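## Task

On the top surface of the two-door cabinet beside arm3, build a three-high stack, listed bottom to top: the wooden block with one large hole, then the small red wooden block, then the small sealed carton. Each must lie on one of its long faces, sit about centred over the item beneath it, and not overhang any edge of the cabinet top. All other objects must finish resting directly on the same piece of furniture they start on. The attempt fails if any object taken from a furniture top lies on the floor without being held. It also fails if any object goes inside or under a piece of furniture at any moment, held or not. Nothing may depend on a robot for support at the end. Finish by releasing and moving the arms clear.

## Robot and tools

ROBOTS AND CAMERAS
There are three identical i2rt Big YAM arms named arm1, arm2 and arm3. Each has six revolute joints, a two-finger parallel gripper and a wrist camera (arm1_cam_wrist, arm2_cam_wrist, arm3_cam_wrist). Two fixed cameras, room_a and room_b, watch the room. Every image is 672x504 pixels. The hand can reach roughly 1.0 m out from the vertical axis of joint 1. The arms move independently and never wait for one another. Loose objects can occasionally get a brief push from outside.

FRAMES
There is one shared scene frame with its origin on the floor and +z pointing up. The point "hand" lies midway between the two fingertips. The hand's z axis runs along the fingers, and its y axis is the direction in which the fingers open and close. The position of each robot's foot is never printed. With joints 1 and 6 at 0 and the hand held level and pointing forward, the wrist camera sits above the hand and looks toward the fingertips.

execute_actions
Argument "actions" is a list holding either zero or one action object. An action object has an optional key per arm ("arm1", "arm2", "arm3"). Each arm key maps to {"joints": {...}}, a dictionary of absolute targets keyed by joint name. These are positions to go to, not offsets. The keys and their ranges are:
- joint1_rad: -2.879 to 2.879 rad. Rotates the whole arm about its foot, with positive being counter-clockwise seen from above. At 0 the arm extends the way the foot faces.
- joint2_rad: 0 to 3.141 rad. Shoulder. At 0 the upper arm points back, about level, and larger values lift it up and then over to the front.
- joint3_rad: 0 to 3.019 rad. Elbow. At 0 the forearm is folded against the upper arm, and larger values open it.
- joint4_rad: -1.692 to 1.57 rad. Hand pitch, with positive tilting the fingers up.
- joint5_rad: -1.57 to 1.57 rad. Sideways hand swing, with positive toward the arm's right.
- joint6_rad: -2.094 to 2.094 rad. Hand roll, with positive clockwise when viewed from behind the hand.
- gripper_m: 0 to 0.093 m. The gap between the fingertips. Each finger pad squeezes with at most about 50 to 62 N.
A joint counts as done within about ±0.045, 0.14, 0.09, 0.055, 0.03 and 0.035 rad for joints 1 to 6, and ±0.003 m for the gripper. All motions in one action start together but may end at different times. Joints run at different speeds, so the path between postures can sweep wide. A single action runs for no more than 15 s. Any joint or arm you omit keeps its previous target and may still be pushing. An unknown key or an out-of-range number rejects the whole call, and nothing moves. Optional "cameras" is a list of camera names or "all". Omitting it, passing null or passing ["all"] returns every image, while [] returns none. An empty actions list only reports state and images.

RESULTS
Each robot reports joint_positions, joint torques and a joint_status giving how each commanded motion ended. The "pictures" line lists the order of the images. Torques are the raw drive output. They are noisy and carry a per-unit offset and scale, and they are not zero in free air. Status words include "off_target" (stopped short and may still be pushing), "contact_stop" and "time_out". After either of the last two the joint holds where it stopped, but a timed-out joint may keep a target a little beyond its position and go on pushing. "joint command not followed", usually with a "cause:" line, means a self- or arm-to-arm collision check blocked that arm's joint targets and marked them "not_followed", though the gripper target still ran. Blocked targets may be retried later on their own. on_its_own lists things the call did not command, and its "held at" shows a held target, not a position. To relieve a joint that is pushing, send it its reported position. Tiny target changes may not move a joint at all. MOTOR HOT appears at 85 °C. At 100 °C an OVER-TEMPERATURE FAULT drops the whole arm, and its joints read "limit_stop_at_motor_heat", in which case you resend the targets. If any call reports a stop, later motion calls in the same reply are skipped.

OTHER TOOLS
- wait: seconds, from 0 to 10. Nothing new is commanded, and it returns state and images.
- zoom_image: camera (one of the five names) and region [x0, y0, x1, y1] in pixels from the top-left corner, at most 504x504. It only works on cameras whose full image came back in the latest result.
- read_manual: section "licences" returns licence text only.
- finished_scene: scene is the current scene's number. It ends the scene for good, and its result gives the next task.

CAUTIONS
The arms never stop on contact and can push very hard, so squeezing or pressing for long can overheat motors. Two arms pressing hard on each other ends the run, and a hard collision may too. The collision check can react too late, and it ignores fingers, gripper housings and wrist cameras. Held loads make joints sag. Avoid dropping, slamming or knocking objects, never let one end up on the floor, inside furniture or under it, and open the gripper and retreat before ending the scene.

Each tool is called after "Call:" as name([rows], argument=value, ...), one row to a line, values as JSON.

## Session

Call:
execute_actions(actions=[])

Scene clock: 0.00 s.
Joint torques (N m, as the arm reports them, + toward a larger angle): no reading
Motor temperatures (°C, as the motors report them): arm1=[25 27 28 27 24 26] | arm2=[26 26 30 27 25 27] | arm3=[25 26 25 26 27 26]
arm1.joint_positions: joint1_rad=-0.214 joint2_rad=+0.577 joint3_rad=+1.351 joint4_rad=-1.344 joint5_rad=+0.195 joint6_rad=+0.704 gripper_m=+0.095
arm1.joint_status: not commanded
arm1.hand: x=-0.7098 y=+0.8305 z=+1.3495 quat_wxyz=(-0.125, -0.831, +0.266, +0.472) (m; scene frame)
arm2.joint_positions: joint1_rad=+0.571 joint2_rad=+0.523 joint3_rad=+1.328 joint4_rad=-1.502 joint5_rad=+0.238 joint6_rad=+0.396 gripper_m=+0.094
arm2.joint_status: not commanded
arm2.hand: x=-0.2428 y=-0.0641 z=+1.4021 quat_wxyz=(-0.197, -0.867, -0.240, +0.389) (m; scene frame)
arm3.joint_positions: joint1_rad=+0.306 joint2_rad=+0.358 joint3_rad=+1.379 joint4_rad=-1.292 joint5_rad=-0.278 joint6_rad=+0.318 gripper_m=+0.094
arm3.joint_status: not commanded
arm3.hand: x=+0.6551 y=-0.7834 z=+1.4374 quat_wxyz=(-0.423, +0.309, -0.733, -0.434) (m; scene frame)
pictures: arm1_cam_wrist, arm2_cam_wrist, arm3_cam_wrist, room_a, room_b
Images, in order (width x height): arm1_cam_wrist 672x504, arm2_cam_wrist 672x504, arm3_cam_wrist 672x504, room_a 672x504, room_b 672x504.

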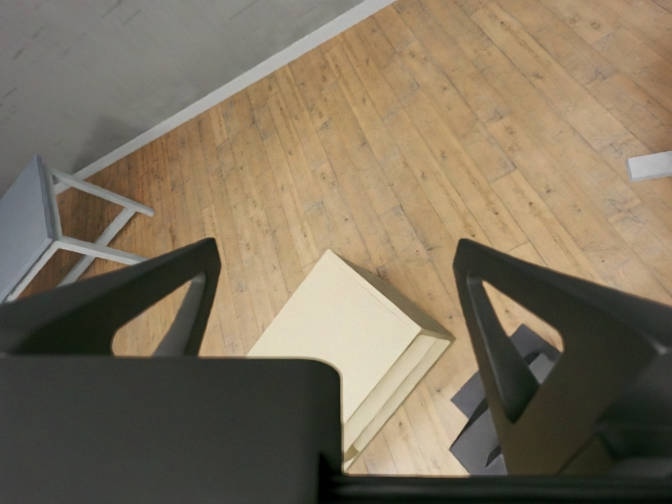

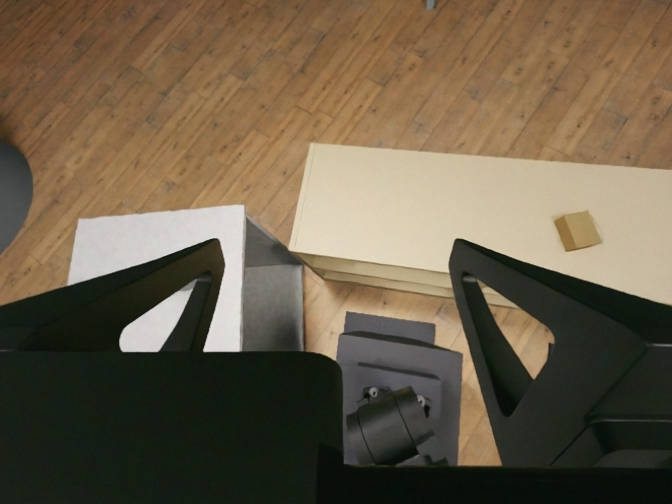

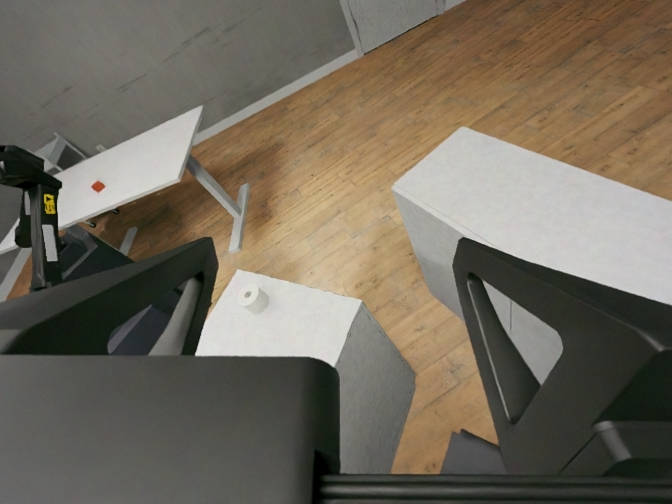

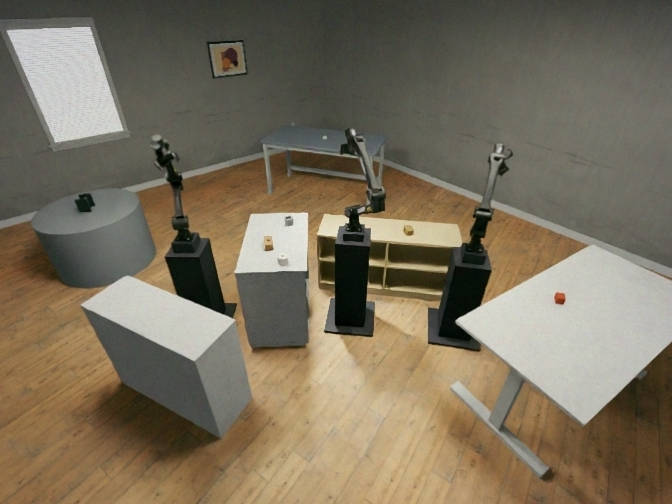

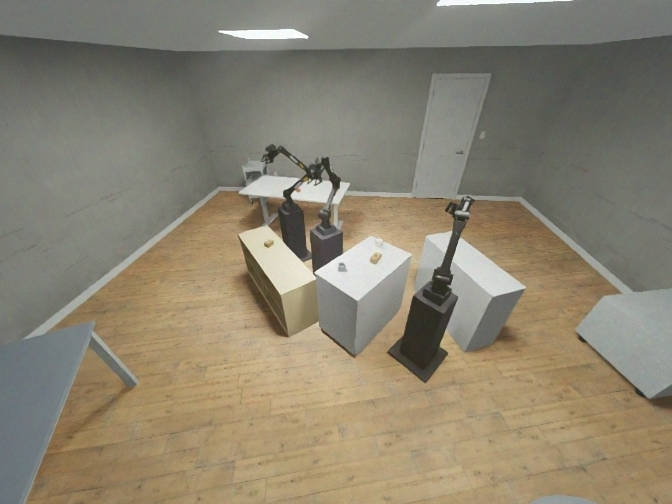

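Call:
execute_actions([
  {"arm1":{"joints":{"joint1_rad":-2.17,"joint2_rad":2.0,"joint3_rad":1.69,"joint4_rad":-1.22,"joint5_rad":0,"joint6_rad":0}},"arm2":{"joints":{"joint1_rad":-0.72,"joint2_rad":2.38,"joint3_rad":1.92,"joint4_rad":-1.06,"joint5_rad":0,"joint6_rad":0}},"arm3":{"joints":{"joint1_rad":1.49,"joint2_rad":1.96,"joint3_rad":1.72,"joint4_rad":-1.29,"joint5_rad":0,"joint6_rad":0}}},
])

Scene clock: 5.40 s.
Joint torques (N m, as the arm reports them, + toward a larger angle): arm1=[  0.99 -19.29   8.05  -0.09  -0.11  -0.15] | arm2=[ -0.19 -23.64   9.22   0.31  -0.08  -0.01] | arm3=[ -0.18 -17.5    8.86  -0.07   0.07   0.  ]
Motor temperatures (°C, as the motors report them): arm1=[25 28 29 27 24 26] | arm2=[26 26 31 27 25 27] | arm3=[25 27 26 26 27 26]
arm1.joint_positions: joint1_rad=-2.172 joint2_rad=+2.014 joint3_rad=+1.685 joint4_rad=-1.216 joint5_rad=+0.002 joint6_rad=+0.009 gripper_m=+0.095
arm1.joint_status: all done
arm1.hand: x=-0.3675 y=+1.4431 z=+0.8973 quat_wxyz=(+0.011, -0.629, +0.778, +0.013) (m; scene frame)
arm2.joint_positions: joint1_rad=-0.713 joint2_rad=+2.382 joint3_rad=+1.908 joint4_rad=-1.058 joint5_rad=+0.001 joint6_rad=+0.013 gripper_m=+0.094
arm2.joint_status: all done
arm2.hand: x=-0.7942 y=+0.2314 z=+0.8269 quat_wxyz=(+0.001, -0.992, +0.125, +0.021) (m; scene frame)
arm3.joint_positions: joint1_rad=+1.502 joint2_rad=+1.955 joint3_rad=+1.701 joint4_rad=-1.282 joint5_rad=-0.001 joint6_rad=+0.009 gripper_m=+0.094
arm3.joint_status: all done
arm3.hand: x=+0.3064 y=-0.3893 z=+0.9638 quat_wxyz=(-0.004, +0.866, -0.500, -0.017) (m; scene frame)
pictures: arm1_cam_wrist, arm2_cam_wrist, arm3_cam_wrist, room_a, room_b
Images, in order (width x height): arm1_cam_wrist 672x504, arm2_cam_wrist 672x504, arm3_cam_wrist 672x504, room_a 672x504, room_b 672x504.

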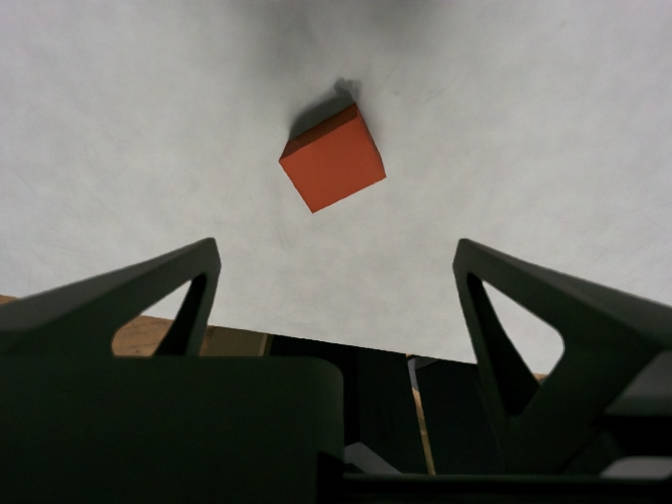

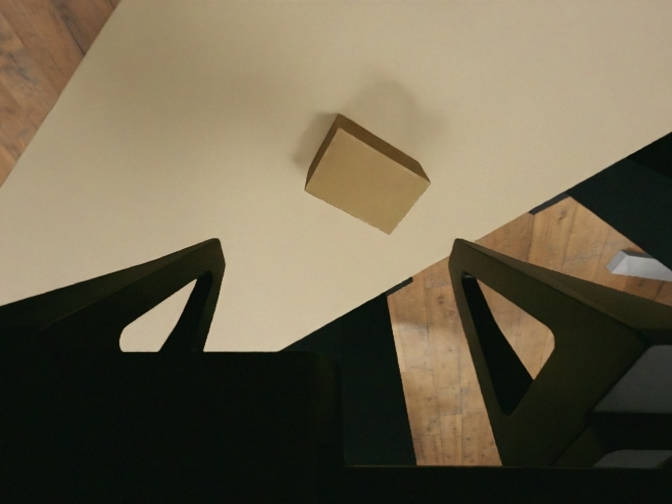

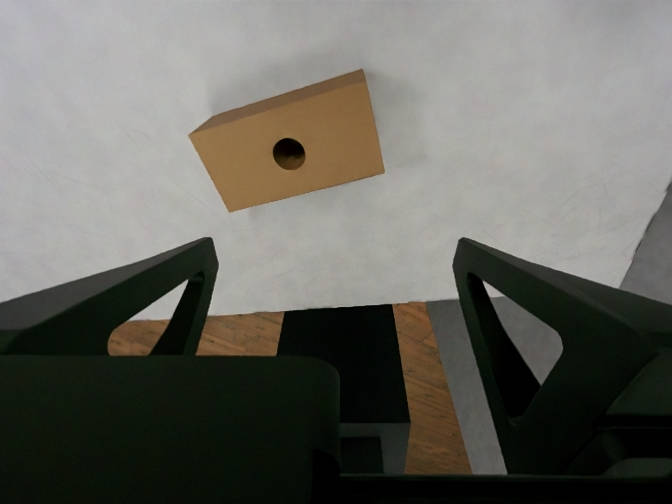

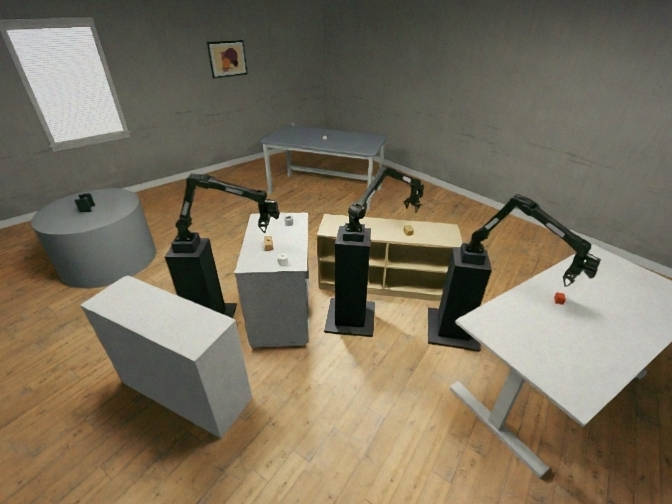

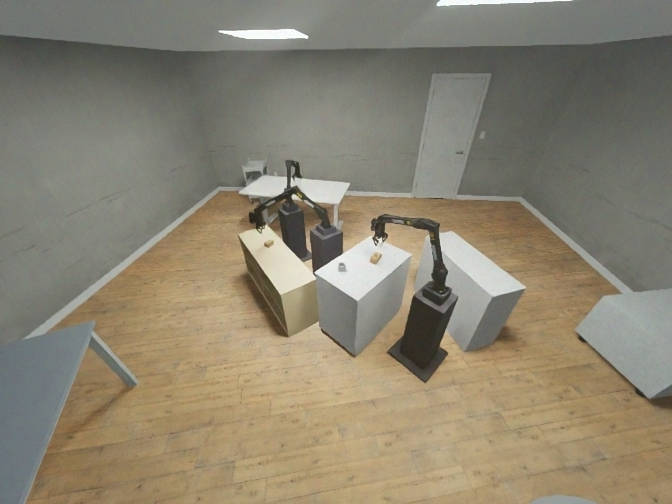

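Call:
execute_actions([
  {"arm1":{"joints":{"joint2_rad":2.075,"joint3_rad":1.605,"joint4_rad":-1.085,"joint6_rad":1.07}},"arm2":{"joints":{"joint1_rad":-0.76,"joint2_rad":2.48,"joint3_rad":1.81,"joint4_rad":-0.89,"joint6_rad":-1.06}},"arm3":{"joints":{"joint1_rad":1.56,"joint2_rad":2.02,"joint3_rad":1.62,"joint4_rad":-1.16,"joint6_rad":1.36}}},
], cameras=["arm1_cam_wrist","arm2_cam_wrist","arm3_cam_wrist"])

Scene clock: 11.50 s.
Joint torques (N m, as the arm reports them, + toward a larger angle): arm1=[  0.97 -19.05   6.98   0.62  -0.03   0.06] | arm2=[  0.37 -23.35   7.28   1.04  -0.17  -0.02] | arm3=[  1.07 -18.13   7.26   0.51   0.15   0.2 ]
Motor temperatures (°C, as the motors report them): arm1=[25 28 29 27 24 26] | arm2=[26 27 31 27 25 27] | arm3=[25 27 26 26 27 26]
arm1.joint_positions: joint1_rad=-2.172 joint2_rad=+2.085 joint3_rad=+1.607 joint4_rad=-1.098 joint5_rad=+0.002 joint6_rad=+1.061 gripper_m=+0.095
arm1.joint_status: all done
arm1.hand: x=-0.3697 y=+1.4355 z=+0.8281 quat_wxyz=(-0.002, -0.153, +0.988, +0.002) (m; scene frame)
arm2.joint_positions: joint1_rad=-0.767 joint2_rad=+2.488 joint3_rad=+1.806 joint4_rad=-0.904 joint5_rad=+0.001 joint6_rad=-1.046 gripper_m=+0.094
arm2.joint_status: all done
arm2.hand: x=-0.7504 y=+0.2568 z=+0.7248 quat_wxyz=(-0.004, -0.930, -0.368, -0.004) (m; scene frame)
arm3.joint_positions: joint1_rad=+1.559 joint2_rad=+2.020 joint3_rad=+1.617 joint4_rad=-1.169 joint5_rad=-0.001 joint6_rad=+1.349 gripper_m=+0.094
arm3.joint_status: all done
arm3.hand: x=+0.2807 y=-0.4133 z=+0.8956 quat_wxyz=(+0.005, +0.395, -0.919, +0.002) (m; scene frame)
pictures: arm1_cam_wrist, arm2_cam_wrist, arm3_cam_wrist
Images, in order (width x height): arm1_cam_wrist 672x504, arm2_cam_wrist 672x504, arm3_cam_wrist 672x504.

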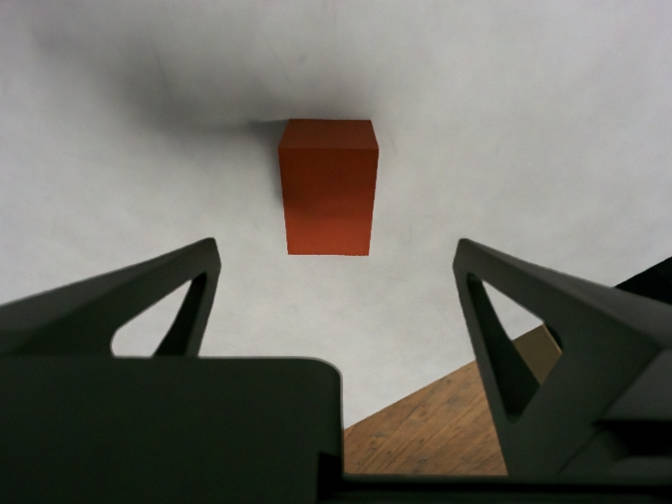

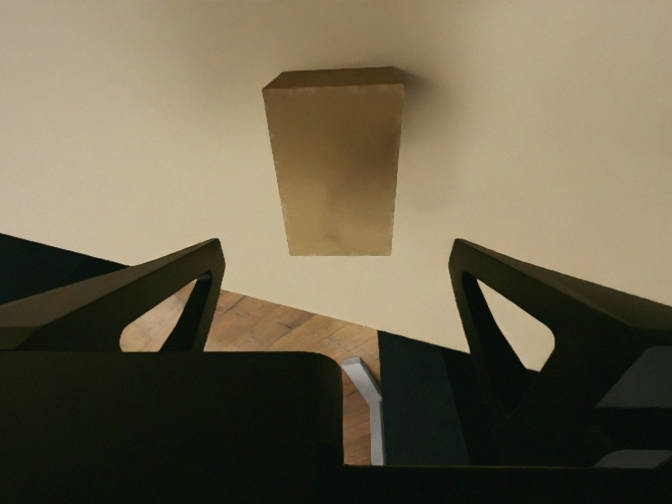

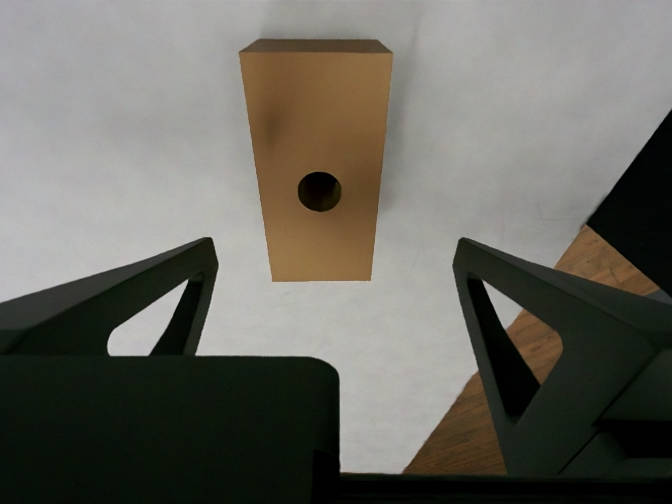

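Call:
execute_actions([
  {"arm1":{"joints":{"joint2_rad":2.185,"joint3_rad":1.585,"joint4_rad":-0.955}},"arm2":{"joints":{"joint2_rad":2.62,"joint3_rad":1.895,"joint4_rad":-0.79,"joint6_rad":-1.1}},"arm3":{"joints":{"joint2_rad":2.135,"joint3_rad":1.59,"joint4_rad":-1.008}}},
], cameras=["arm1_cam_wrist","arm2_cam_wrist","arm3_cam_wrist"])

Scene clock: 26.40 s.
Joint torques (N m, as the arm reports them, + toward a larger angle): arm1=[  0.99 -19.48   6.54   0.6   -0.03   0.05] | arm2=[  0.8  -20.29   9.04   1.1   -0.03  -0.01] | arm3=[  0.92 -18.83   6.81   0.52   0.14   0.18]
Motor temperatures (°C, as the motors report them): arm1=[25 29 30 27 24 26] | arm2=[26 29 32 27 25 27] | arm3=[25 28 27 26 27 26]
arm1.joint_positions: joint1_rad=-2.172 joint2_rad=+2.197 joint3_rad=+1.585 joint4_rad=-0.968 joint5_rad=+0.002 joint6_rad=+1.061 gripper_m=+0.095
arm1.joint_status: all done
arm1.hand: x=-0.3693 y=+1.4405 z=+0.7556 quat_wxyz=(-0.003, -0.153, +0.988, +0.001) (m; scene frame)
arm2.joint_positions: joint1_rad=-0.766 joint2_rad=+2.585 joint3_rad=+1.871 joint4_rad=-0.802 joint5_rad=-0.003 joint6_rad=-1.086 gripper_m=+0.094
arm2.joint_status: all done
arm2.hand: x=-0.7749 y=+0.2629 z=+0.6824 quat_wxyz=(+0.016, -0.922, -0.387, +0.025) (m; scene frame)
arm3.joint_positions: joint1_rad=+1.559 joint2_rad=+2.139 joint3_rad=+1.585 joint4_rad=-1.017 joint5_rad=-0.001 joint6_rad=+1.350 gripper_m=+0.094
arm3.joint_status: all done
arm3.hand: x=+0.2749 y=-0.4060 z=+0.8158 quat_wxyz=(+0.005, +0.394, -0.919, +0.001) (m; scene frame)
pictures: arm1_cam_wrist, arm2_cam_wrist, arm3_cam_wrist
Images, in order (width x height): arm1_cam_wrist 672x504, arm2_cam_wrist 672x504, arm3_cam_wrist 672x504.

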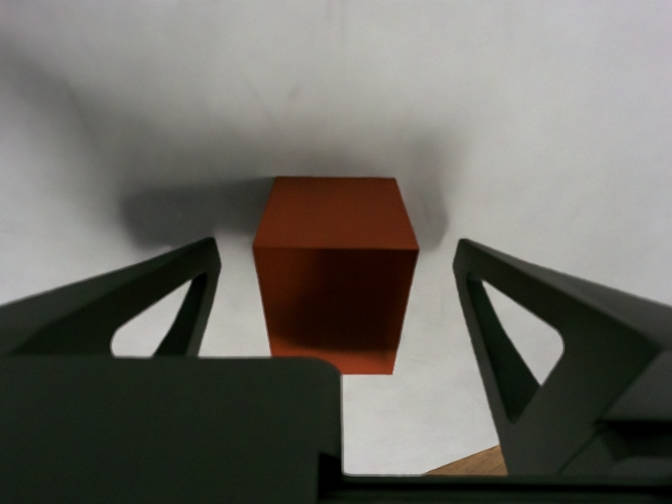

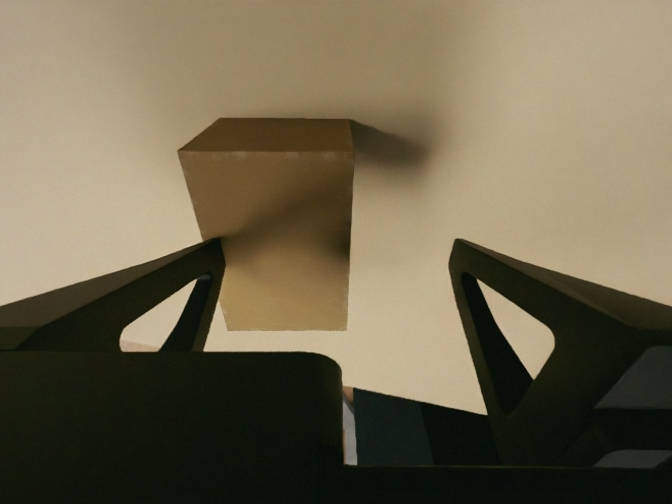

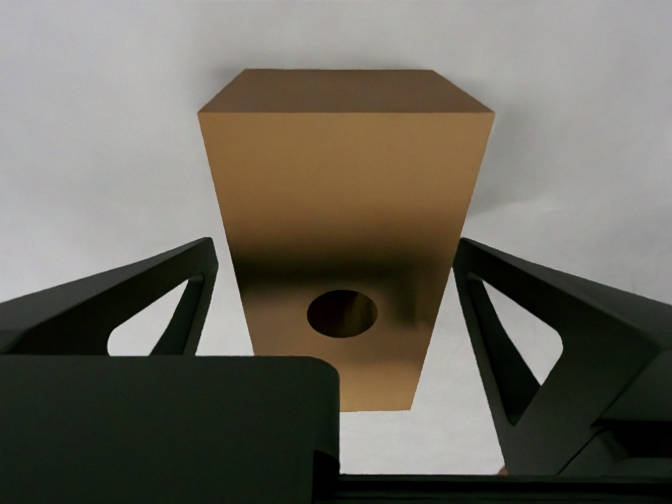

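Finger landed on the carton; back off.

Call:
execute_actions([
  {"arm1":{"joints":{"gripper_m":0.025}},"arm2":{"joints":{"joint2_rad":2.54,"joint4_rad":-0.96}},"arm3":{"joints":{"gripper_m":0.04}}},
], cameras=["arm2_cam_wrist"])

Scene clock: 28.43 s.
Joint torques (N m, as the arm reports them, + toward a larger angle): arm1=[  0.95 -19.73   6.53   0.58  -0.01   0.04] | arm2=[  0.49 -23.15   9.03  -0.45   0.    -0.04] | arm3=[  0.96 -19.11   6.9    0.36   0.13   0.15]
Motor temperatures (°C, as the motors report them): arm1=[25 29 30 27 24 26] | arm2=[26 29 32 27 25 27] | arm3=[25 28 27 26 27 26]
arm1.joint_positions: joint1_rad=-2.172 joint2_rad=+2.197 joint3_rad=+1.585 joint4_rad=-0.967 joint5_rad=+0.002 joint6_rad=+1.062 gripper_m=+0.045
arm1.joint_status: gripper_m off_target (ended at +0.045, target +0.025)
arm1.hand: x=-0.3693 y=+1.4406 z=+0.7556 quat_wxyz=(-0.003, -0.153, +0.988, +0.001) (m; scene frame)
arm2.joint_positions: joint1_rad=-0.766 joint2_rad=+2.543 joint3_rad=+1.871 joint4_rad=-0.947 joint5_rad=-0.003 joint6_rad=-1.087 gripper_m=+0.094
arm2.joint_status: all done
arm2.hand: x=-0.7544 y=+0.2570 z=+0.7095 quat_wxyz=(-0.016, -0.922, -0.387, -0.015) (m; scene frame)
arm3.joint_positions: joint1_rad=+1.559 joint2_rad=+2.139 joint3_rad=+1.585 joint4_rad=-1.015 joint5_rad=-0.001 joint6_rad=+1.351 gripper_m=+0.059
arm3.joint_status: gripper_m off_target (ended at +0.059, target +0.040)
arm3.hand: x=+0.2747 y=-0.4057 z=+0.8158 quat_wxyz=(+0.005, +0.394, -0.919, +0.000) (m; scene frame)
pictures: arm2_cam_wrist
Images, in order (width x height): arm2_cam_wrist 672x504.

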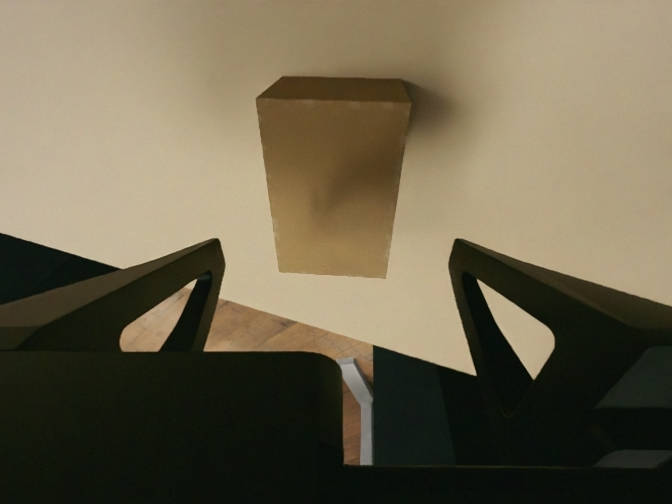

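Call:
execute_actions([
  {"arm1":{"joints":{"joint2_rad":2.0,"joint4_rad":-1.16}},"arm2":{"joints":{"joint2_rad":2.605,"joint4_rad":-0.885}},"arm3":{"joints":{"joint2_rad":1.85,"joint4_rad":-1.3}}},
], cameras=["arm2_cam_wrist"])

Call:
execute_actions([
  {"arm1":{"joints":{"joint1_rad":-0.9}},"arm2":{"joints":{"joint2_rad":2.645,"joint4_rad":-0.825}},"arm3":{"joints":{"joint1_rad":0.0}}},
], cameras=["arm2_cam_wrist","arm3_cam_wrist","room_a"])

Scene clock: 32.47 s.
Joint torques (N m, as the arm reports them, + toward a larger angle): arm1=[  0.94 -17.36   7.64  -0.55  -0.02   0.04] | arm2=[  1.09 -22.08   8.82   0.82   0.01  -0.06] | arm3=[  0.54 -16.59   8.65  -0.14   0.14   0.18]
Motor temperatures (°C, as the motors report them): arm1=[25 30 30 27 24 26] | arm2=[26 29 32 27 25 27] | arm3=[25 28 27 26 27 26]
arm1.joint_positions: joint1_rad=-2.172 joint2_rad=+2.001 joint3_rad=+1.581 joint4_rad=-1.148 joint5_rad=+0.002 joint6_rad=+1.062 gripper_m=+0.045
arm1.joint_status: all done
arm1.hand: x=-0.3723 y=+1.4213 z=+0.8679 quat_wxyz=(-0.001, -0.153, +0.988, +0.006) (m; scene frame)
arm2.joint_positions: joint1_rad=-0.766 joint2_rad=+2.598 joint3_rad=+1.871 joint4_rad=-0.899 joint5_rad=-0.003 joint6_rad=-1.087 gripper_m=+0.094
arm2.joint_status: all done
arm2.hand: x=-0.7476 y=+0.2548 z=+0.6737 quat_wxyz=(-0.018, -0.922, -0.387, -0.018) (m; scene frame)
arm3.joint_positions: joint1_rad=+1.559 joint2_rad=+1.858 joint3_rad=+1.571 joint4_rad=-1.293 joint5_rad=-0.001 joint6_rad=+1.351 gripper_m=+0.059
arm3.joint_status: all done
arm3.hand: x=+0.3037 y=-0.4463 z=+0.9698 quat_wxyz=(+0.004, +0.394, -0.919, +0.006) (m; scene frame)
pictures: arm2_cam_wrist
Images, in order (width x height): arm2_cam_wrist 672x504.

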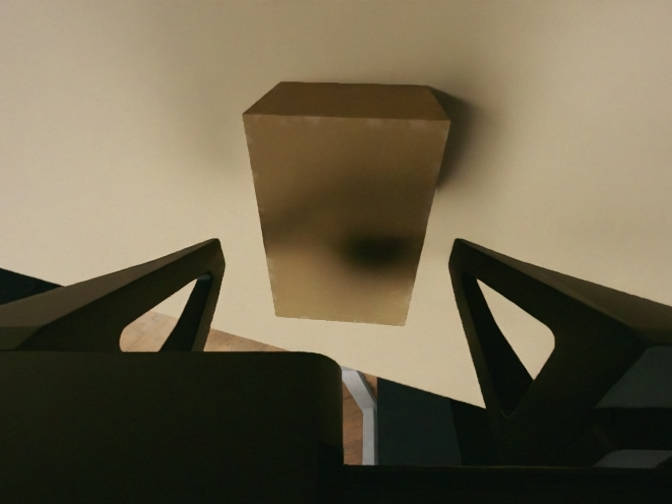

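Scene clock: 34.33 s.
Joint torques (N m, as the arm reports them, + toward a larger angle): arm1=[  0.34 -17.45   7.63  -0.56   0.15   0.04] | arm2=[  0.69 -21.57   8.47   0.87  -0.01  -0.05] | arm3=[  1.01 -16.9    8.71  -0.31   0.08   0.15]
Motor temperatures (°C, as the motors report them): arm1=[25 30 30 27 24 26] | arm2=[26 29 32 27 25 27] | arm3=[25 28 27 26 27 26]
arm1.joint_positions: joint1_rad=-0.896 joint2_rad=+2.001 joint3_rad=+1.581 joint4_rad=-1.148 joint5_rad=-0.002 joint6_rad=+1.062 gripper_m=+0.045
arm1.joint_status: all done
arm1.hand: x=-1.0113 y=+1.1239 z=+0.8693 quat_wxyz=(+0.000, -0.712, +0.703, +0.007) (m; scene frame)
arm2.joint_positions: joint1_rad=-0.766 joint2_rad=+2.632 joint3_rad=+1.871 joint4_rad=-0.839 joint5_rad=-0.003 joint6_rad=-1.087 gripper_m=+0.094
arm2.joint_status: all done
arm2.hand: x=-0.7497 y=+0.2554 z=+0.6519 quat_wxyz=(-0.010, -0.922, -0.387, -0.008) (m; scene frame)
arm3.joint_positions: joint1_rad=-0.005 joint2_rad=+1.859 joint3_rad=+1.571 joint4_rad=-1.291 joint5_rad=+0.001 joint6_rad=+1.351 gripper_m=+0.059
arm3.joint_status: all done
arm3.hand: x=+1.0764 y=-0.5969 z=+0.9642 quat_wxyz=(+0.004, -0.368, -0.930, +0.008) (m; scene frame)
pictures: arm2_cam_wrist, arm3_cam_wrist, room_a
Images, in order (width x height): arm2_cam_wrist 672x504, arm3_cam_wrist 672x504, room_a 672x504.

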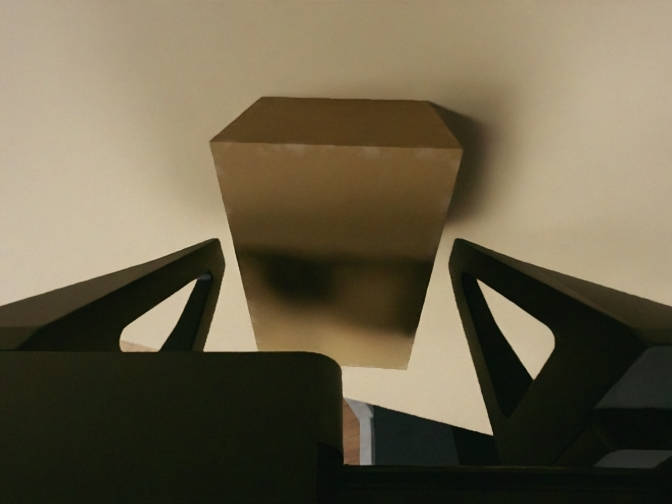

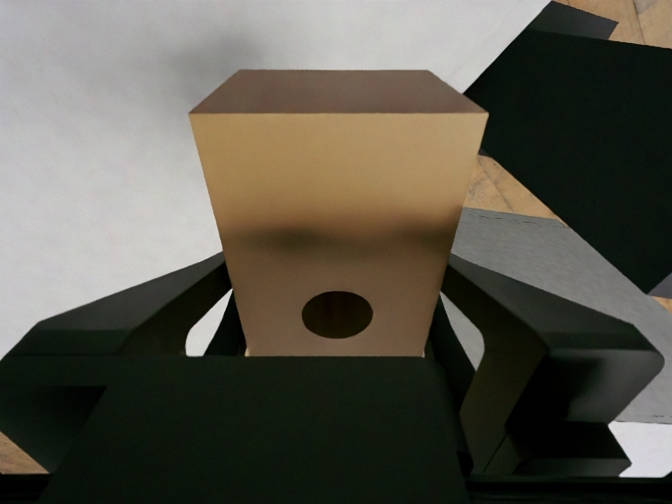

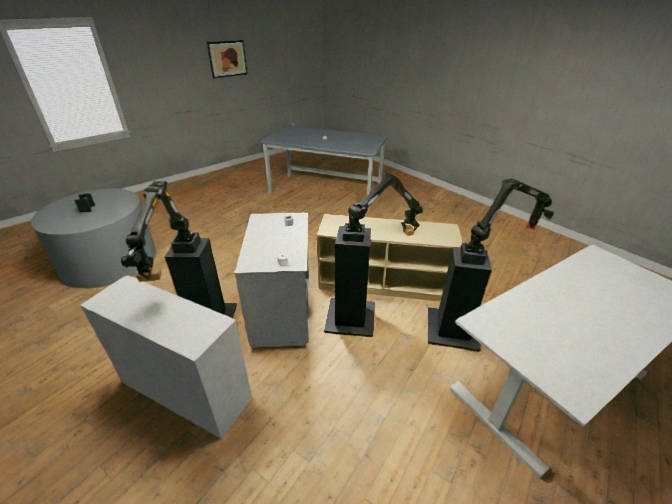

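Call:
execute_actions([
  {"arm2":{"joints":{"gripper_m":0.04}},"arm3":{"joints":{"joint2_rad":2.1,"joint3_rad":1.81,"joint4_rad":-1.25,"joint6_rad":1.95}}},
], cameras=[])

Call:
execute_actions([
  {"arm2":{"joints":{"joint2_rad":2.1,"joint4_rad":-1.35}},"arm3":{"joints":{"joint2_rad":2.21,"joint4_rad":-1.13}}},
], cameras=["arm3_cam_wrist","room_a"])

Scene clock: 38.73 s.
Joint torques (N m, as the arm reports them, + toward a larger angle): arm1=[  0.22 -17.46   7.62  -0.55   0.15   0.04] | arm2=[  0.52 -22.09   8.56   0.96  -0.05  -0.05] | arm3=[  0.8  -21.6   10.82  -0.18   0.08   0.13]
Motor temperatures (°C, as the motors report them): arm1=[25 30 30 27 24 26] | arm2=[26 29 32 27 25 27] | arm3=[25 28 28 26 27 26]
arm1.joint_positions: joint1_rad=-0.896 joint2_rad=+2.001 joint3_rad=+1.581 joint4_rad=-1.148 joint5_rad=-0.002 joint6_rad=+1.062 gripper_m=+0.045
arm1.joint_status: not commanded
arm1.hand: x=-1.0113 y=+1.1239 z=+0.8693 quat_wxyz=(+0.000, -0.712, +0.703, +0.007) (m; scene frame)
arm2.joint_positions: joint1_rad=-0.766 joint2_rad=+2.632 joint3_rad=+1.871 joint4_rad=-0.839 joint5_rad=-0.002 joint6_rad=-1.087 gripper_m=+0.060
arm2.joint_status: gripper_m off_target (ended at +0.060, target +0.040)
arm2.hand: x=-0.7498 y=+0.2554 z=+0.6519 quat_wxyz=(-0.010, -0.922, -0.388, -0.008) (m; scene frame)
arm3.joint_positions: joint1_rad=-0.005 joint2_rad=+2.132 joint3_rad=+1.758 joint4_rad=-1.248 joint5_rad=+0.001 joint6_rad=+1.939 gripper_m=+0.059
arm3.joint_status: all done
arm3.hand: x=+1.1294 y=-0.5610 z=+0.8737 quat_wxyz=(+0.008, -0.622, -0.783, +0.030) (m; scene frame)
pictures: none
No camera images: the call's "cameras" was empty. Leave "cameras" out to get every camera's image.

Scene clock: 40.40 s.
Joint torques (N m, as the arm reports them, + toward a larger angle): arm1=[  0.22 -17.48   7.62  -0.55   0.15   0.04] | arm2=[  1.06 -22.17   9.56  -0.27  -0.05  -0.03] | arm3=[  0.95 -21.15  10.07   0.22   0.07   0.19]
Motor temperatures (°C, as the motors report them): arm1=[25 30 30 27 24 26] | arm2=[26 29 32 27 25 27] | arm3=[25 28 28 26 27 26]
arm1.joint_positions: joint1_rad=-0.896 joint2_rad=+2.001 joint3_rad=+1.581 joint4_rad=-1.148 joint5_rad=-0.002 joint6_rad=+1.062 gripper_m=+0.045
arm1.joint_status: not commanded
arm1.hand: x=-1.0113 y=+1.1239 z=+0.8693 quat_wxyz=(+0.000, -0.712, +0.703, +0.007) (m; scene frame)
arm2.joint_positions: joint1_rad=-0.766 joint2_rad=+2.114 joint3_rad=+1.887 joint4_rad=-1.337 joint5_rad=-0.002 joint6_rad=-1.087 gripper_m=+0.060
arm2.joint_status: all done
arm2.hand: x=-0.7428 y=+0.2546 z=+0.9927 quat_wxyz=(+0.002, -0.922, -0.388, +0.006) (m; scene frame)
arm3.joint_positions: joint1_rad=-0.005 joint2_rad=+2.230 joint3_rad=+1.765 joint4_rad=-1.136 joint5_rad=+0.001 joint6_rad=+1.940 gripper_m=+0.059
arm3.joint_status: all done
arm3.hand: x=+1.1438 y=-0.5512 z=+0.8148 quat_wxyz=(+0.005, -0.622, -0.783, +0.019) (m; scene frame)
pictures: arm3_cam_wrist, room_a
Images, in order (width x height): arm3_cam_wrist 672x504, room_a 672x504.

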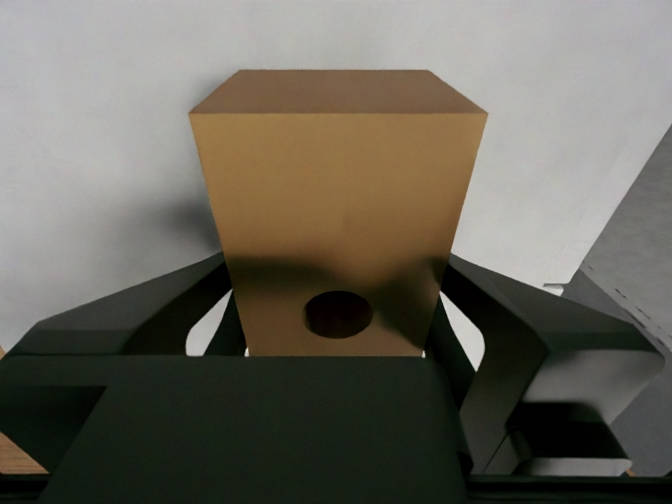

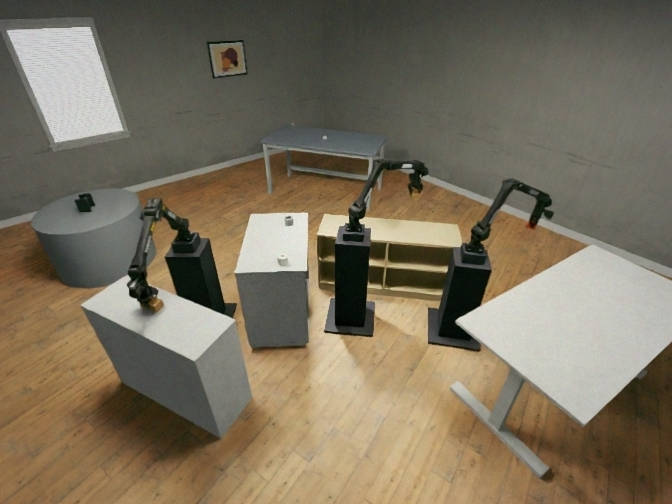

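Call:
execute_actions([
  {"arm1":{"joints":{"joint1_rad":0.74,"joint2_rad":2.2,"joint3_rad":1.93,"joint4_rad":-1.27,"joint6_rad":1.35}},"arm2":{"joints":{"joint1_rad":1.55,"joint6_rad":0}},"arm3":{"joints":{"joint2_rad":2.268,"joint4_rad":-1.075}}},
], cameras=["arm2_cam_wrist","arm3_cam_wrist","room_a"])

Call:
zoom_image(camera="room_a", region=[90, 250, 230, 350])

Scene clock: 45.47 s.
Joint torques (N m, as the arm reports them, + toward a larger angle): arm1=[  0.27 -22.29   9.44  -0.64   0.16   0.06] | arm2=[  0.1  -22.29   9.6   -0.31   0.05   0.22] | arm3=[  1.16 -19.39   9.78   0.29   0.15   0.18]
Motor temperatures (°C, as the motors report them): arm1=[25 30 31 27 24 26] | arm2=[26 29 33 27 25 27] | arm3=[25 29 28 26 27 26]
arm1.joint_positions: joint1_rad=+0.742 joint2_rad=+2.222 joint3_rad=+1.905 joint4_rad=-1.258 joint5_rad=-0.002 joint6_rad=+1.341 gripper_m=+0.045
arm1.joint_status: all done
arm1.hand: x=-0.7696 y=+0.2360 z=+0.8397 quat_wxyz=(+0.006, -0.995, +0.099, +0.002) (m; scene frame)
arm2.joint_positions: joint1_rad=+1.547 joint2_rad=+2.114 joint3_rad=+1.887 joint4_rad=-1.337 joint5_rad=-0.001 joint6_rad=-0.014 gripper_m=+0.060
arm2.joint_status: all done
arm2.hand: x=+0.1625 y=-0.5165 z=+0.9897 quat_wxyz=(-0.002, -0.525, -0.851, +0.003) (m; scene frame)
arm3.joint_positions: joint1_rad=-0.005 joint2_rad=+2.255 joint3_rad=+1.767 joint4_rad=-1.081 joint5_rad=-0.001 joint6_rad=+1.941 gripper_m=+0.059
arm3.joint_status: all done
arm3.hand: x=+1.1520 y=-0.5452 z=+0.7999 quat_wxyz=(+0.001, -0.623, -0.782, +0.003) (m; scene frame)
pictures: arm2_cam_wrist, arm3_cam_wrist, room_a
Images, in order (width x height): arm2_cam_wrist 672x504, arm3_cam_wrist 672x504, room_a 672x504.

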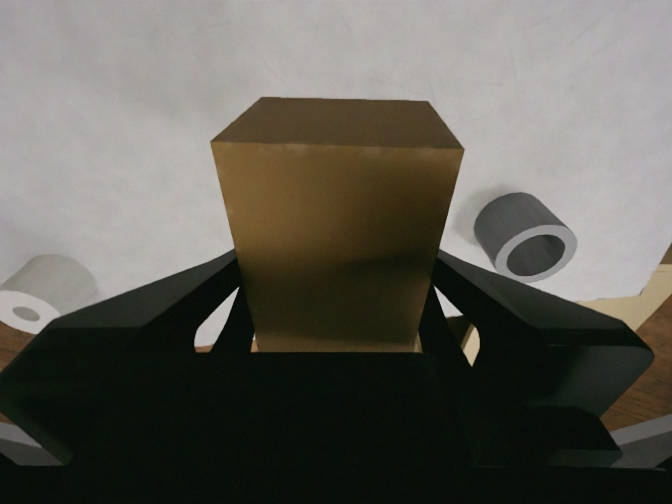

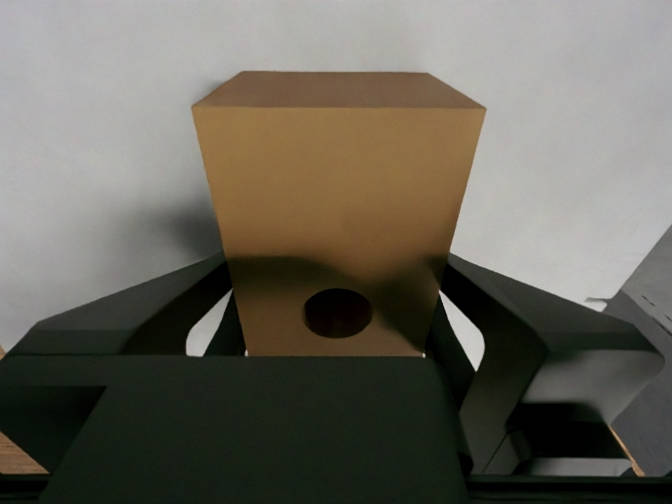

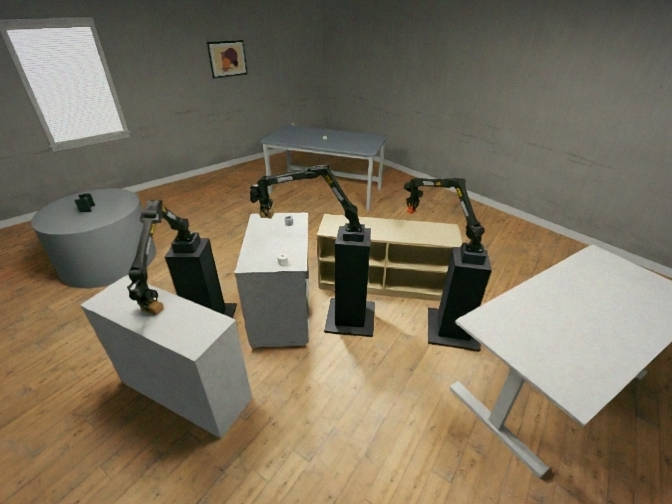

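Region (90, 250, 230, 350) of room_a's 672x504 image, scaled by 3.600, with more detail than that image has; it fills the top 360 rows of this view, and the rest is white.

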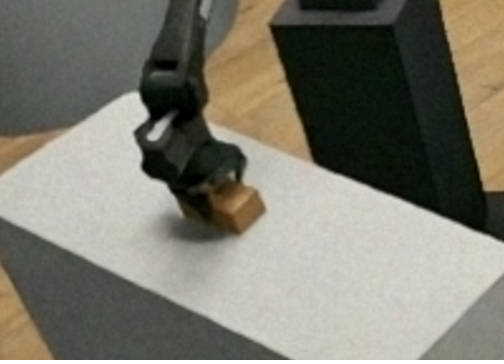

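Contact. Arm2 final q2≈2.38, arm1 ≈2.513.

Call:
execute_actions([
  {"arm1":{"joints":{"joint2_rad":2.44,"joint4_rad":-1.02}},"arm2":{"joints":{"joint2_rad":2.31,"joint4_rad":-1.13}},"arm3":{"joints":{"gripper_m":0.093}}},
], cameras=[])

Call:
execute_actions([
  {"arm1":{"joints":{"joint2_rad":2.512,"joint4_rad":-0.955}},"arm2":{"joints":{"joint2_rad":2.382,"joint4_rad":-1.07}},"arm3":{"joints":{"joint2_rad":1.95,"joint4_rad":-1.38}}},
], cameras=["arm1_cam_wrist","arm2_cam_wrist"])

Scene clock: 48.73 s.
Joint torques (N m, as the arm reports them, + toward a larger angle): arm1=[  0.26 -22.64   8.58   0.47   0.16   0.05] | arm2=[  0.51 -23.35   9.27   1.05   0.04   0.21] | arm3=[  0.97 -19.2    9.54   0.26   0.14   0.2 ]
Motor temperatures (°C, as the motors report them): arm1=[25 30 31 27 24 26] | arm2=[26 30 33 27 25 27] | arm3=[25 29 29 26 27 26]
arm1.joint_positions: joint1_rad=+0.742 joint2_rad=+2.451 joint3_rad=+1.905 joint4_rad=-1.031 joint5_rad=-0.002 joint6_rad=+1.341 gripper_m=+0.045
arm1.joint_status: all done
arm1.hand: x=-0.7767 y=+0.2242 z=+0.6890 quat_wxyz=(+0.007, -0.995, +0.100, +0.002) (m; scene frame)
arm2.joint_positions: joint1_rad=+1.547 joint2_rad=+2.320 joint3_rad=+1.882 joint4_rad=-1.145 joint5_rad=-0.001 joint6_rad=-0.014 gripper_m=+0.060
arm2.joint_status: all done
arm2.hand: x=+0.1719 y=-0.5374 z=+0.8555 quat_wxyz=(+0.006, -0.525, -0.851, -0.002) (m; scene frame)
arm3.joint_positions: joint1_rad=-0.005 joint2_rad=+2.255 joint3_rad=+1.767 joint4_rad=-1.081 joint5_rad=-0.001 joint6_rad=+1.941 gripper_m=+0.093
arm3.joint_status: all done
arm3.hand: x=+1.1520 y=-0.5452 z=+0.7999 quat_wxyz=(+0.001, -0.623, -0.782, +0.003) (m; scene frame)
pictures: none
No camera images: the call's "cameras" was empty. Leave "cameras" out to get every camera's image.

Scene clock: 50.17 s.
Joint torques (N m, as the arm reports them, + toward a larger angle): arm1=[  0.27 -21.76   8.32   0.45   0.13   0.03] | arm2=[  0.5  -22.09   9.17   1.11   0.01   0.21] | arm3=[  0.73 -17.42   8.65  -0.26   0.1    0.16]
Motor temperatures (°C, as the motors report them): arm1=[25 30 31 27 24 26] | arm2=[26 30 33 27 25 27] | arm3=[25 29 29 26 27 26]
arm1.joint_positions: joint1_rad=+0.742 joint2_rad=+2.513 joint3_rad=+1.905 joint4_rad=-0.965 joint5_rad=-0.001 joint6_rad=+1.343 gripper_m=+0.045
arm1.joint_status: all done
arm1.hand: x=-0.7771 y=+0.2254 z=+0.6484 quat_wxyz=(+0.005, -0.995, +0.101, +0.003) (m; scene frame)
arm2.joint_positions: joint1_rad=+1.546 joint2_rad=+2.371 joint3_rad=+1.882 joint4_rad=-1.084 joint5_rad=-0.001 joint6_rad=-0.013 gripper_m=+0.059
arm2.joint_status: all done
arm2.hand: x=+0.1734 y=-0.5424 z=+0.8225 quat_wxyz=(+0.002, -0.526, -0.851, +0.001) (m; scene frame)
arm3.joint_positions: joint1_rad=-0.005 joint2_rad=+1.942 joint3_rad=+1.797 joint4_rad=-1.372 joint5_rad=+0.000 joint6_rad=+1.941 gripper_m=+0.093
arm3.joint_status: all done
arm3.hand: x=+1.1219 y=-0.5657 z=+1.0020 quat_wxyz=(-0.007, -0.623, -0.782, -0.021) (m; scene frame)
pictures: arm1_cam_wrist, arm2_cam_wrist
Images, in order (width x height): arm1_cam_wrist 672x504, arm2_cam_wrist 672x504.

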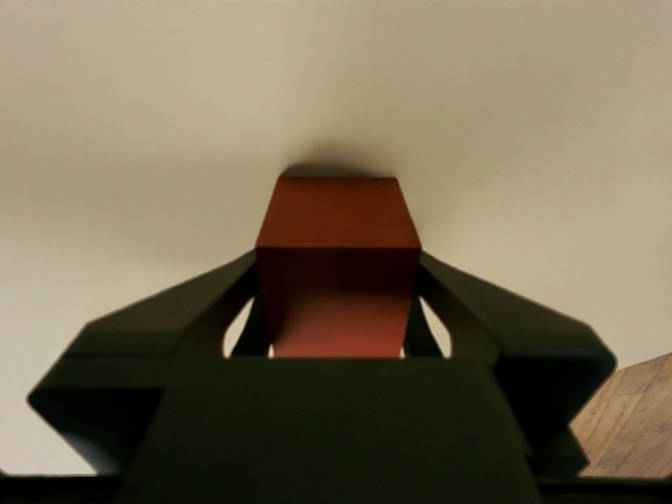

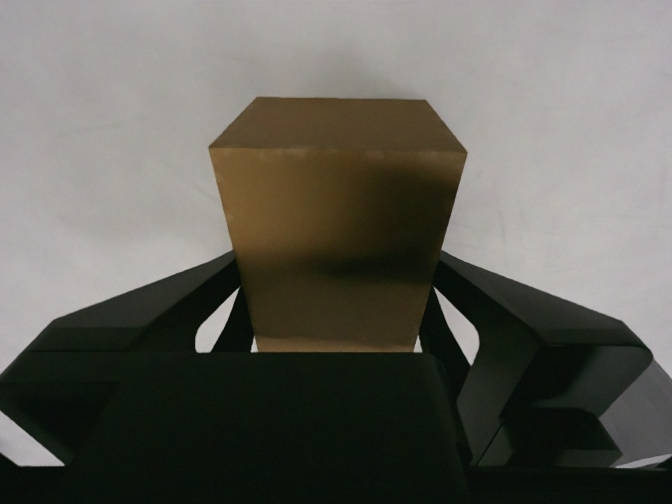

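Call:
execute_actions([
  {"arm1":{"joints":{"gripper_m":0.093}},"arm2":{"joints":{"gripper_m":0.093}}},
], cameras=[])

Call:
execute_actions([
  {"arm1":{"joints":{"joint2_rad":2.2,"joint4_rad":-1.27}},"arm2":{"joints":{"joint2_rad":2.15,"joint3_rad":1.96,"joint4_rad":-1.35}}},
], cameras=[])

Call:
execute_actions([
  {"arm1":{"joints":{"joint1_rad":-1.2,"joint2_rad":1.0,"joint3_rad":1.3}},"arm2":{"joints":{"joint1_rad":-0.72,"joint6_rad":-0.04}},"arm3":{"joints":{"joint6_rad":0}}},
], cameras=[])

Call:
execute_actions([
  {"arm2":{"joints":{"joint2_rad":2.54,"joint4_rad":-0.97}}},
], cameras=["arm2_cam_wrist"])

Scene clock: 54.80 s.
Joint torques (N m, as the arm reports them, + toward a larger angle): arm1=[  0.31 -21.77   8.35   0.44   0.13   0.03] | arm2=[  0.65 -21.76   9.03   1.01  -0.02   0.2 ] | arm3=[  1.08 -17.48   8.46  -0.21   0.11   0.16]
Motor temperatures (°C, as the motors report them): arm1=[25 30 31 27 24 26] | arm2=[26 30 33 27 25 27] | arm3=[25 29 29 26 27 26]
arm1.joint_positions: joint1_rad=+0.742 joint2_rad=+2.513 joint3_rad=+1.905 joint4_rad=-0.965 joint5_rad=-0.001 joint6_rad=+1.343 gripper_m=+0.093
arm1.joint_status: all done
arm1.hand: x=-0.7771 y=+0.2254 z=+0.6484 quat_wxyz=(+0.005, -0.995, +0.101, +0.003) (m; scene frame)
arm2.joint_positions: joint1_rad=+1.546 joint2_rad=+2.371 joint3_rad=+1.882 joint4_rad=-1.084 joint5_rad=-0.001 joint6_rad=-0.013 gripper_m=+0.093
arm2.joint_status: all done
arm2.hand: x=+0.1734 y=-0.5424 z=+0.8225 quat_wxyz=(+0.002, -0.526, -0.851, +0.001) (m; scene frame)
arm3.joint_positions: joint1_rad=-0.005 joint2_rad=+1.942 joint3_rad=+1.797 joint4_rad=-1.372 joint5_rad=+0.000 joint6_rad=+1.941 gripper_m=+0.093
arm3.joint_status: not commanded
arm3.hand: x=+1.1219 y=-0.5657 z=+1.0020 quat_wxyz=(-0.007, -0.623, -0.782, -0.021) (m; scene frame)
pictures: none
No camera images: the call's "cameras" was empty. Leave "cameras" out to get every camera's image.

Scene clock: 56.33 s.
Joint torques (N m, as the arm reports them, + toward a larger angle): arm1=[  0.3  -21.16   8.92  -0.52   0.13   0.03] | arm2=[  0.56 -21.07  10.68  -0.25   0.01   0.24] | arm3=[  1.48 -17.58   8.57  -0.09   0.13   0.16]
Motor temperatures (°C, as the motors report them): arm1=[25 31 32 27 24 26] | arm2=[26 30 33 27 25 27] | arm3=[25 29 29 26 27 26]
arm1.joint_positions: joint1_rad=+0.742 joint2_rad=+2.208 joint3_rad=+1.914 joint4_rad=-1.259 joint5_rad=-0.001 joint6_rad=+1.343 gripper_m=+0.093
arm1.joint_status: all done
arm1.hand: x=-0.7716 y=+0.2322 z=+0.8519 quat_wxyz=(-0.004, -0.995, +0.101, +0.006) (m; scene frame)
arm2.joint_positions: joint1_rad=+1.546 joint2_rad=+2.142 joint3_rad=+1.940 joint4_rad=-1.336 joint5_rad=-0.001 joint6_rad=-0.013 gripper_m=+0.093
arm2.joint_status: all done
arm2.hand: x=+0.1691 y=-0.5315 z=+0.9917 quat_wxyz=(-0.012, -0.526, -0.850, +0.010) (m; scene frame)
arm3.joint_positions: joint1_rad=-0.005 joint2_rad=+1.942 joint3_rad=+1.797 joint4_rad=-1.372 joint5_rad=+0.000 joint6_rad=+1.941 gripper_m=+0.093
arm3.joint_status: not commanded
arm3.hand: x=+1.1219 y=-0.5657 z=+1.0020 quat_wxyz=(-0.007, -0.623, -0.782, -0.021) (m; scene frame)
pictures: none
No camera images: the call's "cameras" was empty. Leave "cameras" out to get every camera's image.

Scene clock: 58.83 s.
Joint torques (N m, as the arm reports them, + toward a larger angle): arm1=[ 0.62 -3.24  7.91  0.69 -0.03 -0.03] | arm2=[  0.39 -20.89  10.62  -0.1   -0.07  -0.02] | arm3=[  1.   -17.58   8.72   0.     0.04  -0.03]
Motor temperatures (°C, as the motors report them): arm1=[25 30 31 27 24 26] | arm2=[26 30 33 27 25 27] | arm3=[25 29 29 26 27 26]
arm1.joint_positions: joint1_rad=-1.199 joint2_rad=+0.997 joint3_rad=+1.309 joint4_rad=-1.260 joint5_rad=+0.002 joint6_rad=+1.343 gripper_m=+0.093
arm1.joint_status: all done
arm1.hand: x=-0.7537 y=+1.1124 z=+1.2254 quat_wxyz=(-0.082, -0.455, +0.834, +0.301) (m; scene frame)
arm2.joint_positions: joint1_rad=-0.717 joint2_rad=+2.144 joint3_rad=+1.940 joint4_rad=-1.336 joint5_rad=+0.002 joint6_rad=-0.028 gripper_m=+0.093
arm2.joint_status: all done
arm2.hand: x=-0.7670 y=+0.2280 z=+0.9939 quat_wxyz=(+0.002, -0.994, +0.106, +0.018) (m; scene frame)
arm3.joint_positions: joint1_rad=-0.005 joint2_rad=+1.942 joint3_rad=+1.797 joint4_rad=-1.372 joint5_rad=+0.000 joint6_rad=+0.010 gripper_m=+0.093
arm3.joint_status: all done
arm3.hand: x=+1.1219 y=-0.5657 z=+1.0020 quat_wxyz=(-0.021, +0.289, -0.957, -0.006) (m; scene frame)
pictures: none
No camera images: the call's "cameras" was empty. Leave "cameras" out to get every camera's image.

Scene clock: 60.40 s.
Joint torques (N m, as the arm reports them, + toward a larger angle): arm1=[ 0.62 -3.24  7.91  0.7  -0.03 -0.03] | arm2=[  0.55 -22.42   9.15   0.92  -0.1    0.01] | arm3=[  0.78 -17.11   8.68   0.07   0.05  -0.02]
Motor temperatures (°C, as the motors report them): arm1=[25 30 32 27 24 26] | arm2=[26 30 33 27 25 27] | arm3=[25 29 29 26 27 26]
arm1.joint_positions: joint1_rad=-1.199 joint2_rad=+0.997 joint3_rad=+1.309 joint4_rad=-1.260 joint5_rad=+0.002 joint6_rad=+1.343 gripper_m=+0.093
arm1.joint_status: not commanded
arm1.hand: x=-0.7537 y=+1.1124 z=+1.2254 quat_wxyz=(-0.082, -0.455, +0.834, +0.301) (m; scene frame)
arm2.joint_positions: joint1_rad=-0.717 joint2_rad=+2.530 joint3_rad=+1.943 joint4_rad=-0.983 joint5_rad=+0.002 joint6_rad=-0.028 gripper_m=+0.093
arm2.joint_status: all done
arm2.hand: x=-0.7908 y=+0.2330 z=+0.7398 quat_wxyz=(+0.000, -0.994, +0.106, +0.003) (m; scene frame)
arm3.joint_positions: joint1_rad=-0.005 joint2_rad=+1.942 joint3_rad=+1.797 joint4_rad=-1.372 joint5_rad=+0.000 joint6_rad=+0.010 gripper_m=+0.093
arm3.joint_status: not commanded
arm3.hand: x=+1.1219 y=-0.5657 z=+1.0020 quat_wxyz=(-0.021, +0.289, -0.957, -0.006) (m; scene frame)
pictures: arm2_cam_wrist
Images, in order (width x height): arm2_cam_wrist 672x504.

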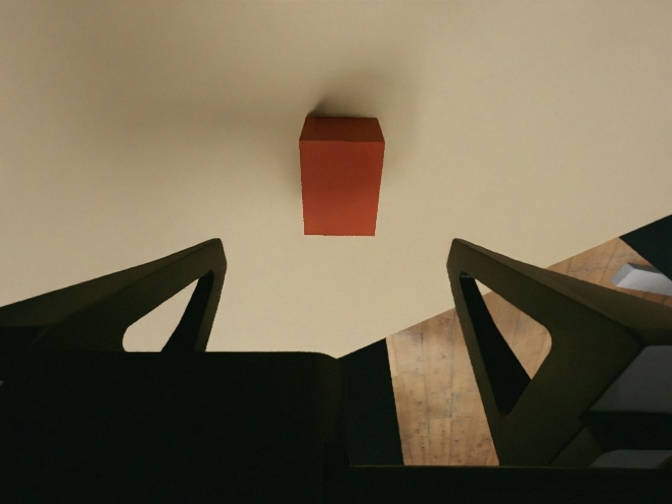

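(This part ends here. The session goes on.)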